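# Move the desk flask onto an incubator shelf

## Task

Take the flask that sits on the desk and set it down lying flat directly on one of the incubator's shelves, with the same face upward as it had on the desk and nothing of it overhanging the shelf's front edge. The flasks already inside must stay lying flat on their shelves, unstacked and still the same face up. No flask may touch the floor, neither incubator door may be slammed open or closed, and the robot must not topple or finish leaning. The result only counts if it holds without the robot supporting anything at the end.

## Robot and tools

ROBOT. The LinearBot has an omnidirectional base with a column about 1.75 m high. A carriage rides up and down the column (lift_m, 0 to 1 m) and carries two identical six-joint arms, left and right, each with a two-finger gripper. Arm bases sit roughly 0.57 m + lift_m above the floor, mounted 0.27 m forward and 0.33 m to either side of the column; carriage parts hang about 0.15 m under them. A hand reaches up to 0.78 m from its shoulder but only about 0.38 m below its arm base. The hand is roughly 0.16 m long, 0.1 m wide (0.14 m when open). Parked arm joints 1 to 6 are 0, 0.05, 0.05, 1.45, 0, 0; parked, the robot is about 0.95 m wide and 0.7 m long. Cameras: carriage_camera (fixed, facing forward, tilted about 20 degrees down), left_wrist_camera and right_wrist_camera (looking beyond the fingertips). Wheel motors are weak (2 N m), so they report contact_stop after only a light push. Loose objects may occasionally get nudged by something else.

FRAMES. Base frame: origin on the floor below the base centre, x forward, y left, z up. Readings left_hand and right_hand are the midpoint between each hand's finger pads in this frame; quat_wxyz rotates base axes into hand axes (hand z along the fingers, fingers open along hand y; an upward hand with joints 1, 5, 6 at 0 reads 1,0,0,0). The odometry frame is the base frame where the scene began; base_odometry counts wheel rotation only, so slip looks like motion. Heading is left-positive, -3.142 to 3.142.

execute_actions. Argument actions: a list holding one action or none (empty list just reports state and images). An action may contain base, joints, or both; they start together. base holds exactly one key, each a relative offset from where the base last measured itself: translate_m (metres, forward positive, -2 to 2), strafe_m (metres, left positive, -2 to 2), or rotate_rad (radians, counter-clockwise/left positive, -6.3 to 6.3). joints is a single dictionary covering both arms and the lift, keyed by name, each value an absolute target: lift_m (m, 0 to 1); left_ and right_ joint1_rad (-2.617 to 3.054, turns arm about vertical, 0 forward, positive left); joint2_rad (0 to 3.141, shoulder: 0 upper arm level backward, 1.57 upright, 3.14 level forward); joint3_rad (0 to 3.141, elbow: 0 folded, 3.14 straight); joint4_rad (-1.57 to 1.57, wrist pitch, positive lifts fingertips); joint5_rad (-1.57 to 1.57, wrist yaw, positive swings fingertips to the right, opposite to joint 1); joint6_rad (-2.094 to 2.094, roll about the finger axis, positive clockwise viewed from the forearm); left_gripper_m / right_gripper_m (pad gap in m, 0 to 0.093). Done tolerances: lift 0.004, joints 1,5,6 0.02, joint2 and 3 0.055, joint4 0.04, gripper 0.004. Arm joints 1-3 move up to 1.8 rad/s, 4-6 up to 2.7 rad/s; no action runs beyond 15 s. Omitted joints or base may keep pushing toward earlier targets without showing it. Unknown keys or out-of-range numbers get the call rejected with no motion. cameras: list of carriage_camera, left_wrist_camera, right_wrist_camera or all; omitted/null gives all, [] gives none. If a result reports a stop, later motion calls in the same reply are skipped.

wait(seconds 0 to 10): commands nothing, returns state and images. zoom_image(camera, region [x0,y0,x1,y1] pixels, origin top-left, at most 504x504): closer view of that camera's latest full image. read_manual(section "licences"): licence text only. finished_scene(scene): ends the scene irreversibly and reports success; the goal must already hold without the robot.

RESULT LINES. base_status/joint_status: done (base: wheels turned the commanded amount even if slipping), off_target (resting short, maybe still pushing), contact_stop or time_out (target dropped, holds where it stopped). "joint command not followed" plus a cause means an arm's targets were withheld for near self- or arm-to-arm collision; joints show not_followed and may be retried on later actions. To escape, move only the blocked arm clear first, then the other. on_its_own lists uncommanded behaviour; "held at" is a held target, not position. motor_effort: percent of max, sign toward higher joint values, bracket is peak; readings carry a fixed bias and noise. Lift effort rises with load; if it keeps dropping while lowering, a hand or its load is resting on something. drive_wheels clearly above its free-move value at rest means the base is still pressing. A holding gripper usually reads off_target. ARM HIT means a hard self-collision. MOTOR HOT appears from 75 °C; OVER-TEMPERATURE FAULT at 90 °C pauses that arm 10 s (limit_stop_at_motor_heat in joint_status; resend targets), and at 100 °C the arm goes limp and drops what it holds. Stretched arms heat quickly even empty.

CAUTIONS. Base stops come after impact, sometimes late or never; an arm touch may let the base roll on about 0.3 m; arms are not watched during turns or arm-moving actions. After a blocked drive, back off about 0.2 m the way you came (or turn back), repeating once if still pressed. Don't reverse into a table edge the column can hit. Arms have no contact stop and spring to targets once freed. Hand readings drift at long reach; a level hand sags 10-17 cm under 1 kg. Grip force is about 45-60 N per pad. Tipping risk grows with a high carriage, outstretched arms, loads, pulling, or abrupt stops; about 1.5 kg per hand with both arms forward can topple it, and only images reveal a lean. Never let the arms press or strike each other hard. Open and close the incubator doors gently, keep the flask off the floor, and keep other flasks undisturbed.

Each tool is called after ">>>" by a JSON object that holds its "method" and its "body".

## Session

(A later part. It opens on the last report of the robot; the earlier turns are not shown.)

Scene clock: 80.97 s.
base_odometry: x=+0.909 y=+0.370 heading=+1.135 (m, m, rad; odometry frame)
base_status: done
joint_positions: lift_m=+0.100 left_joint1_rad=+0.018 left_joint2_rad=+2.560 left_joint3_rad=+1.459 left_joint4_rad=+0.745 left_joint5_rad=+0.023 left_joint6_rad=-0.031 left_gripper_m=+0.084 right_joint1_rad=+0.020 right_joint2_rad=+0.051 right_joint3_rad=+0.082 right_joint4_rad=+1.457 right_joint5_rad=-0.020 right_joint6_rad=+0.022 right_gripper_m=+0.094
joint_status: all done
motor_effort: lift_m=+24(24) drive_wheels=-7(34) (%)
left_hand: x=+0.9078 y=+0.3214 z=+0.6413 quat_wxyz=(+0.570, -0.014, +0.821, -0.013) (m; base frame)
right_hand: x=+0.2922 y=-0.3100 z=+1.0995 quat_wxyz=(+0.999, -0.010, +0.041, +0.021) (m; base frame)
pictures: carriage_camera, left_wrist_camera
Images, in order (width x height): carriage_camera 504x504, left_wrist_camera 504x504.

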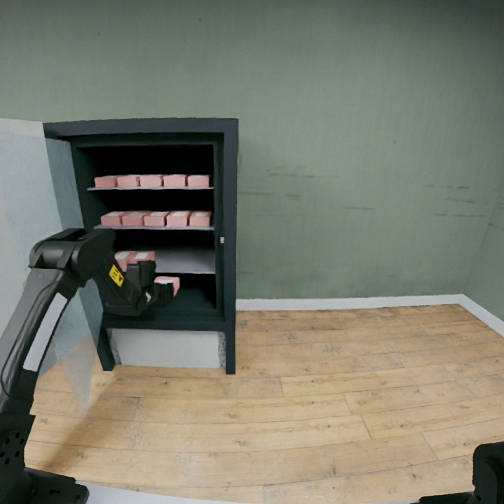

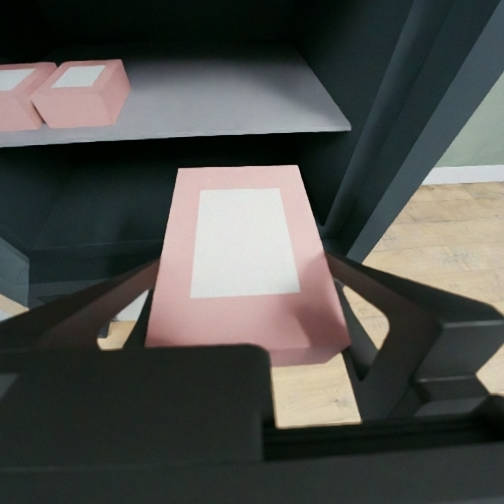

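>>> {"method": "execute_actions", "body": {"actions": [{"base": {"translate_m": 0.11}, "joints": {"lift_m": 0.113, "left_joint4_rad": 0.795}}], "cameras": ["carriage_camera", "left_wrist_camera"]}}

Scene clock: 85.30 s.
base_odometry: x=+0.956 y=+0.470 heading=+1.134 (m, m, rad; odometry frame)
base_status: done
joint_positions: lift_m=+0.113 left_joint1_rad=+0.017 left_joint2_rad=+2.556 left_joint3_rad=+1.459 left_joint4_rad=+0.773 left_joint5_rad=+0.023 left_joint6_rad=-0.031 left_gripper_m=+0.084 right_joint1_rad=+0.020 right_joint2_rad=+0.051 right_joint3_rad=+0.082 right_joint4_rad=+1.458 right_joint5_rad=-0.020 right_joint6_rad=+0.022 right_gripper_m=+0.094
joint_status: all done
motor_effort: lift_m=+23(29) drive_wheels=-7(31) (%)
left_hand: x=+0.9107 y=+0.3206 z=+0.6633 quat_wxyz=(+0.584, -0.013, +0.812, -0.013) (m; base frame)
right_hand: x=+0.2919 y=-0.3100 z=+1.1126 quat_wxyz=(+0.999, -0.010, +0.041, +0.021) (m; base frame)
pictures: carriage_camera, left_wrist_camera
Images, in order (width x height): carriage_camera 504x504, left_wrist_camera 504x504.

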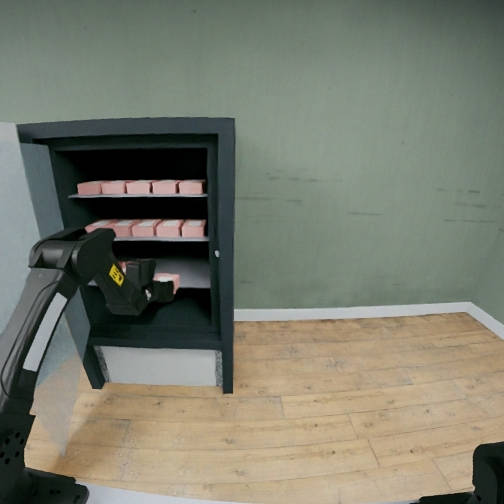

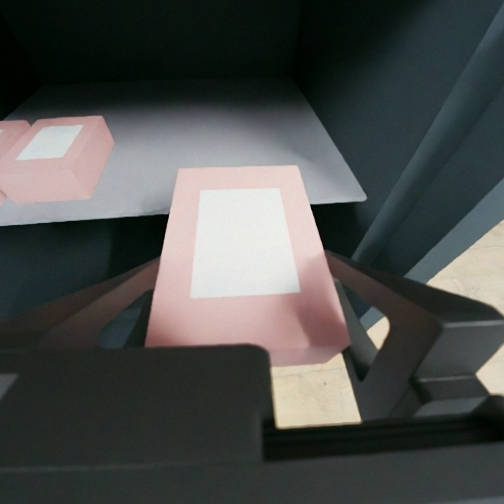

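>>> {"method": "zoom_image", "body": {"camera": "left_wrist_camera", "region": [0, 100, 190, 240]}}

>>> {"method": "zoom_image", "body": {"camera": "left_wrist_camera", "region": [240, 60, 400, 220]}}

Region (0, 100, 190, 240) of left_wrist_camera's 504x504 image, scaled by 2.653, with more detail than that image has; it fills the top 371 rows of this view, and the rest is white.

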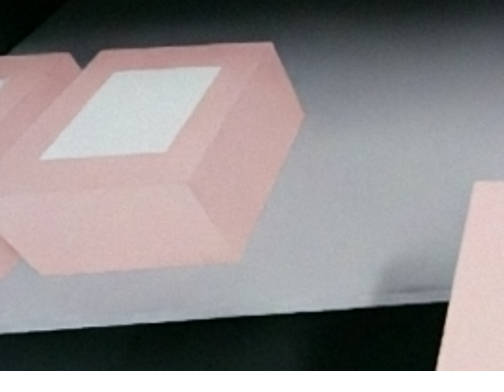

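Region (240, 60, 400, 220) of left_wrist_camera's 504x504 image, scaled by 3.150, with more detail than that image has.

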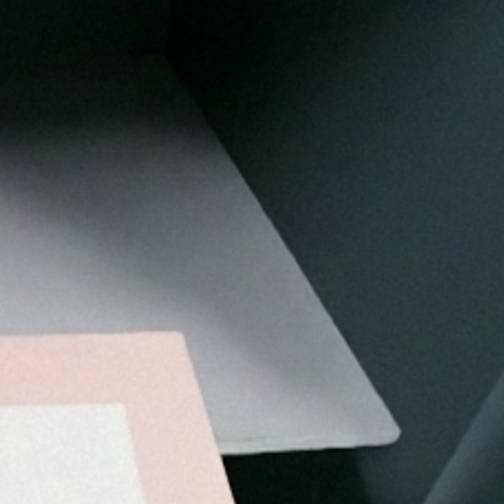

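>>> {"method": "execute_actions", "body": {"actions": [{"base": {"translate_m": 0.12}, "joints": {"lift_m": 0.095}}], "cameras": ["carriage_camera", "left_wrist_camera"]}}

Scene clock: 89.43 s.
base_odometry: x=+1.007 y=+0.578 heading=+1.132 (m, m, rad; odometry frame)
base_status: done
joint_positions: lift_m=+0.095 left_joint1_rad=+0.016 left_joint2_rad=+2.561 left_joint3_rad=+1.460 left_joint4_rad=+0.767 left_joint5_rad=+0.023 left_joint6_rad=-0.031 left_gripper_m=+0.084 right_joint1_rad=+0.020 right_joint2_rad=+0.051 right_joint3_rad=+0.082 right_joint4_rad=+1.459 right_joint5_rad=-0.020 right_joint6_rad=+0.022 right_gripper_m=+0.094
joint_status: all done
motor_effort: lift_m=+24(24) drive_wheels=-6(34) (%)
left_hand: x=+0.9099 y=+0.3203 z=+0.6411 quat_wxyz=(+0.579, -0.013, +0.815, -0.014) (m; base frame)
right_hand: x=+0.2917 y=-0.3100 z=+1.0945 quat_wxyz=(+0.999, -0.010, +0.041, +0.021) (m; base frame)
pictures: carriage_camera, left_wrist_camera
Images, in order (width x height): carriage_camera 504x504, left_wrist_camera 504x504.

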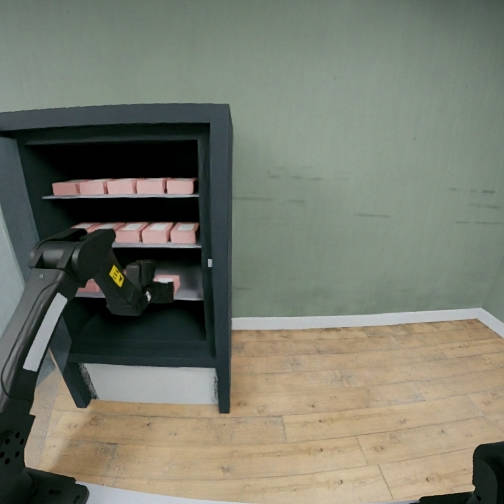

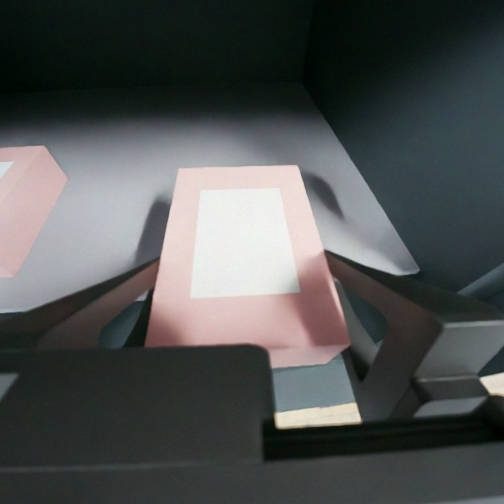

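>>> {"method": "zoom_image", "body": {"camera": "carriage_camera", "region": [60, 200, 240, 340]}}

>>> {"method": "zoom_image", "body": {"camera": "left_wrist_camera", "region": [0, 130, 440, 350]}}

Region (60, 200, 240, 340) of carriage_camera's 504x504 image, scaled by 2.800, with more detail than that image has.

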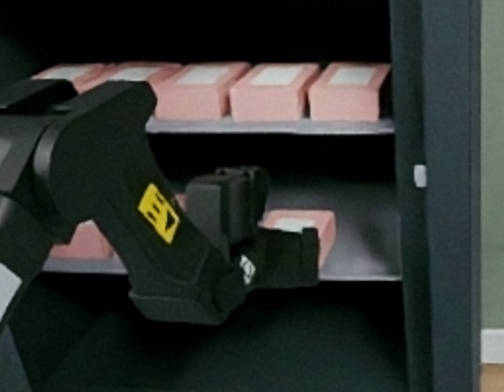

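Region (0, 130, 440, 350) of left_wrist_camera's 504x504 image, scaled by 1.145, with more detail than that image has.

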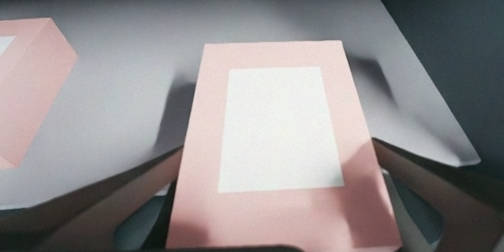

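>>> {"method": "execute_actions", "body": {"actions": [{"base": {"translate_m": 0.085}, "joints": {"lift_m": 0.087}}], "cameras": ["carriage_camera", "left_wrist_camera"]}}

Scene clock: 91.90 s.
base_odometry: x=+1.044 y=+0.655 heading=+1.131 (m, m, rad; odometry frame)
base_status: done
joint_positions: lift_m=+0.087 left_joint1_rad=+0.015 left_joint2_rad=+2.563 left_joint3_rad=+1.461 left_joint4_rad=+0.768 left_joint5_rad=+0.023 left_joint6_rad=-0.031 left_gripper_m=+0.084 right_joint1_rad=+0.020 right_joint2_rad=+0.051 right_joint3_rad=+0.082 right_joint4_rad=+1.459 right_joint5_rad=-0.020 right_joint6_rad=+0.022 right_gripper_m=+0.094
joint_status: all done
motor_effort: lift_m=+23(24) drive_wheels=-7(34) (%)
left_hand: x=+0.9100 y=+0.3198 z=+0.6328 quat_wxyz=(+0.580, -0.013, +0.815, -0.014) (m; base frame)
right_hand: x=+0.2917 y=-0.3100 z=+1.0866 quat_wxyz=(+0.999, -0.010, +0.041, +0.021) (m; base frame)
pictures: carriage_camera, left_wrist_camera
Images, in order (width x height): carriage_camera 504x504, left_wrist_camera 504x504.

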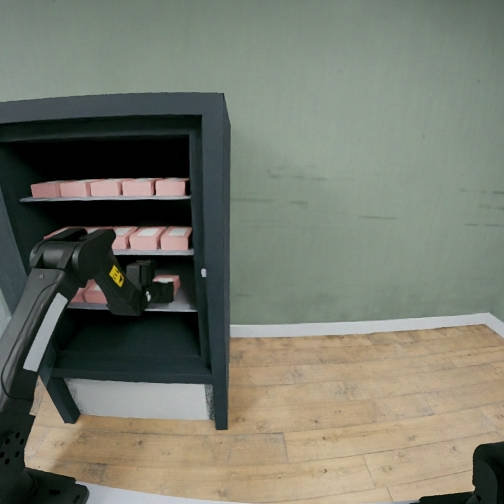

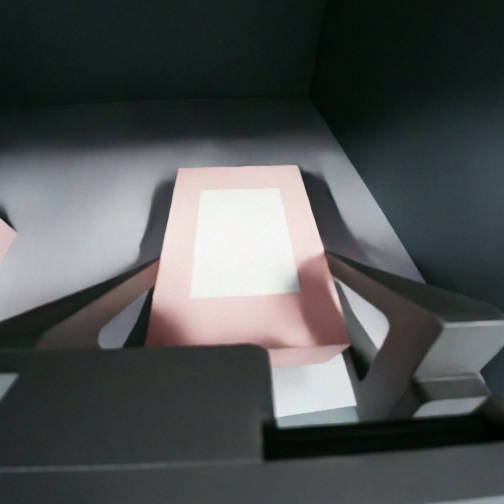

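>>> {"method": "execute_actions", "body": {"actions": [{"joints": {"lift_m": 0.078}}], "cameras": ["left_wrist_camera"]}}

Scene clock: 92.80 s.
base_odometry: x=+1.044 y=+0.655 heading=+1.131 (m, m, rad; odometry frame)
base_status: not commanded
joint_positions: lift_m=+0.078 left_joint1_rad=+0.015 left_joint2_rad=+2.563 left_joint3_rad=+1.461 left_joint4_rad=+0.768 left_joint5_rad=+0.023 left_joint6_rad=-0.031 left_gripper_m=+0.084 right_joint1_rad=+0.020 right_joint2_rad=+0.051 right_joint3_rad=+0.082 right_joint4_rad=+1.459 right_joint5_rad=-0.020 right_joint6_rad=+0.022 right_gripper_m=+0.094
joint_status: all done
motor_effort: lift_m=+23(24) drive_wheels=+8(7) (%)
left_hand: x=+0.9100 y=+0.3198 z=+0.6236 quat_wxyz=(+0.580, -0.013, +0.815, -0.014) (m; base frame)
right_hand: x=+0.2917 y=-0.3100 z=+1.0775 quat_wxyz=(+0.999, -0.010, +0.041, +0.021) (m; base frame)
pictures: left_wrist_camera
Images, in order (width x height): left_wrist_camera 504x504.

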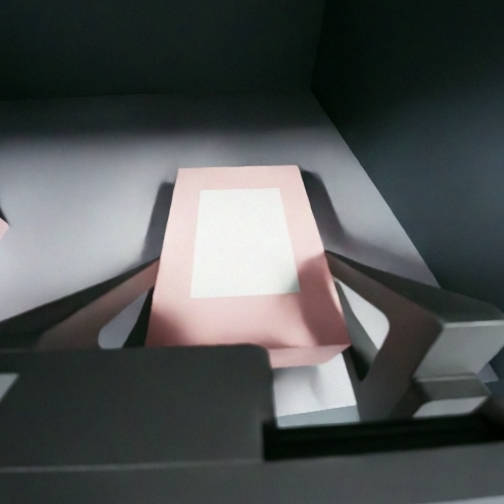

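>>> {"method": "execute_actions", "body": {"actions": [{"joints": {"lift_m": 0.069}}], "cameras": ["left_wrist_camera"]}}

Scene clock: 93.47 s.
base_odometry: x=+1.044 y=+0.655 heading=+1.131 (m, m, rad; odometry frame)
base_status: not commanded
joint_positions: lift_m=+0.069 left_joint1_rad=+0.015 left_joint2_rad=+2.563 left_joint3_rad=+1.461 left_joint4_rad=+0.780 left_joint5_rad=+0.023 left_joint6_rad=-0.030 left_gripper_m=+0.084 right_joint1_rad=+0.020 right_joint2_rad=+0.051 right_joint3_rad=+0.082 right_joint4_rad=+1.458 right_joint5_rad=-0.020 right_joint6_rad=+0.022 right_gripper_m=+0.094
joint_status: all done
motor_effort: lift_m=+23(24) drive_wheels=-4(10) (%)
left_hand: x=+0.9109 y=+0.3198 z=+0.6174 quat_wxyz=(+0.584, -0.012, +0.811, -0.013) (m; base frame)
right_hand: x=+0.2918 y=-0.3100 z=+1.0686 quat_wxyz=(+0.999, -0.010, +0.041, +0.021) (m; base frame)
pictures: left_wrist_camera
Images, in order (width x height): left_wrist_camera 504x504.

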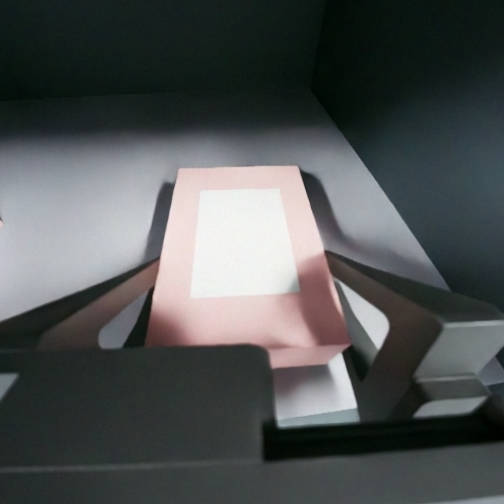

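Contact made (joint 4 was pushed up). Releasing.

>>> {"method": "execute_actions", "body": {"actions": [{"joints": {"left_gripper_m": 0.093}}], "cameras": ["left_wrist_camera"]}}

Scene clock: 94.13 s.
base_odometry: x=+1.044 y=+0.655 heading=+1.131 (m, m, rad; odometry frame)
base_status: not commanded
joint_positions: lift_m=+0.069 left_joint1_rad=+0.015 left_joint2_rad=+2.563 left_joint3_rad=+1.461 left_joint4_rad=+0.783 left_joint5_rad=+0.023 left_joint6_rad=-0.030 left_gripper_m=+0.093 right_joint1_rad=+0.020 right_joint2_rad=+0.051 right_joint3_rad=+0.082 right_joint4_rad=+1.458 right_joint5_rad=-0.020 right_joint6_rad=+0.022 right_gripper_m=+0.094
joint_status: all done
motor_effort: lift_m=+23(23) drive_wheels=-4(5) (%)
left_hand: x=+0.9111 y=+0.3198 z=+0.6180 quat_wxyz=(+0.586, -0.012, +0.810, -0.013) (m; base frame)
right_hand: x=+0.2918 y=-0.3100 z=+1.0686 quat_wxyz=(+0.999, -0.010, +0.041, +0.021) (m; base frame)
pictures: left_wrist_camera
Images, in order (width x height): left_wrist_camera 504x504.

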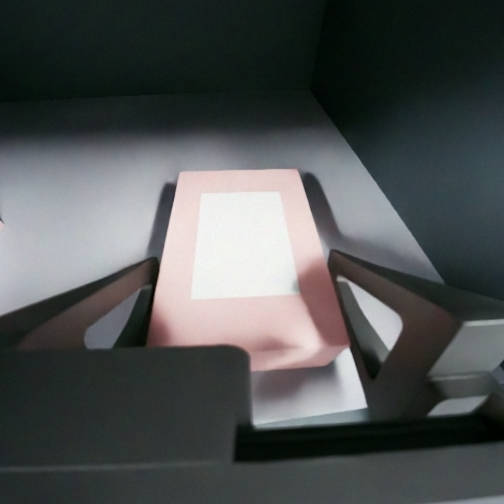

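>>> {"method": "execute_actions", "body": {"actions": [{"base": {"translate_m": -0.15}}], "cameras": ["carriage_camera", "left_wrist_camera"]}}

Scene clock: 97.03 s.
base_odometry: x=+0.980 y=+0.520 heading=+1.130 (m, m, rad; odometry frame)
base_status: done
joint_positions: lift_m=+0.069 left_joint1_rad=+0.015 left_joint2_rad=+2.563 left_joint3_rad=+1.461 left_joint4_rad=+0.785 left_joint5_rad=+0.023 left_joint6_rad=-0.030 left_gripper_m=+0.093 right_joint1_rad=+0.020 right_joint2_rad=+0.051 right_joint3_rad=+0.082 right_joint4_rad=+1.456 right_joint5_rad=-0.020 right_joint6_rad=+0.022 right_gripper_m=+0.094
joint_status: not commanded
motor_effort: lift_m=+23(23) drive_wheels=+10(30) (%)
left_hand: x=+0.9113 y=+0.3196 z=+0.6185 quat_wxyz=(+0.586, -0.012, +0.810, -0.013) (m; base frame)
right_hand: x=+0.2923 y=-0.3100 z=+1.0685 quat_wxyz=(+0.999, -0.010, +0.042, +0.021) (m; base frame)
pictures: carriage_camera, left_wrist_camera
Images, in order (width x height): carriage_camera 504x504, left_wrist_camera 504x504.

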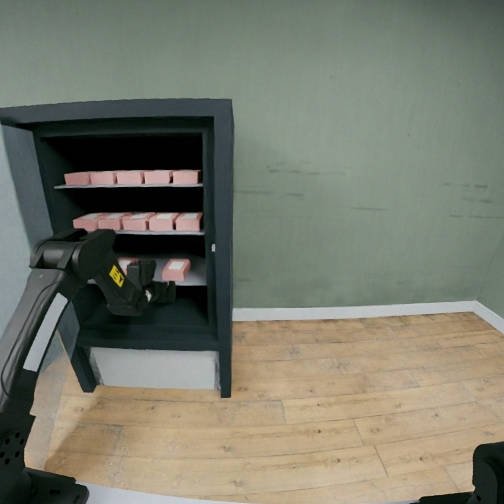

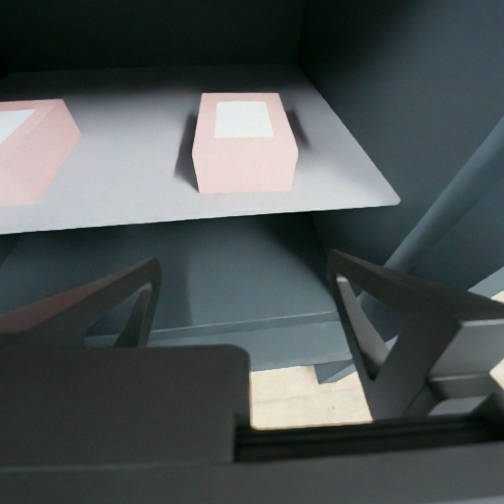

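The flask is lying flat on the shelf, behind the front edge, and the hand is clear of it.

>>> {"method": "finished_scene", "body": {"scene": 1}}

The scene is finished: the task was done.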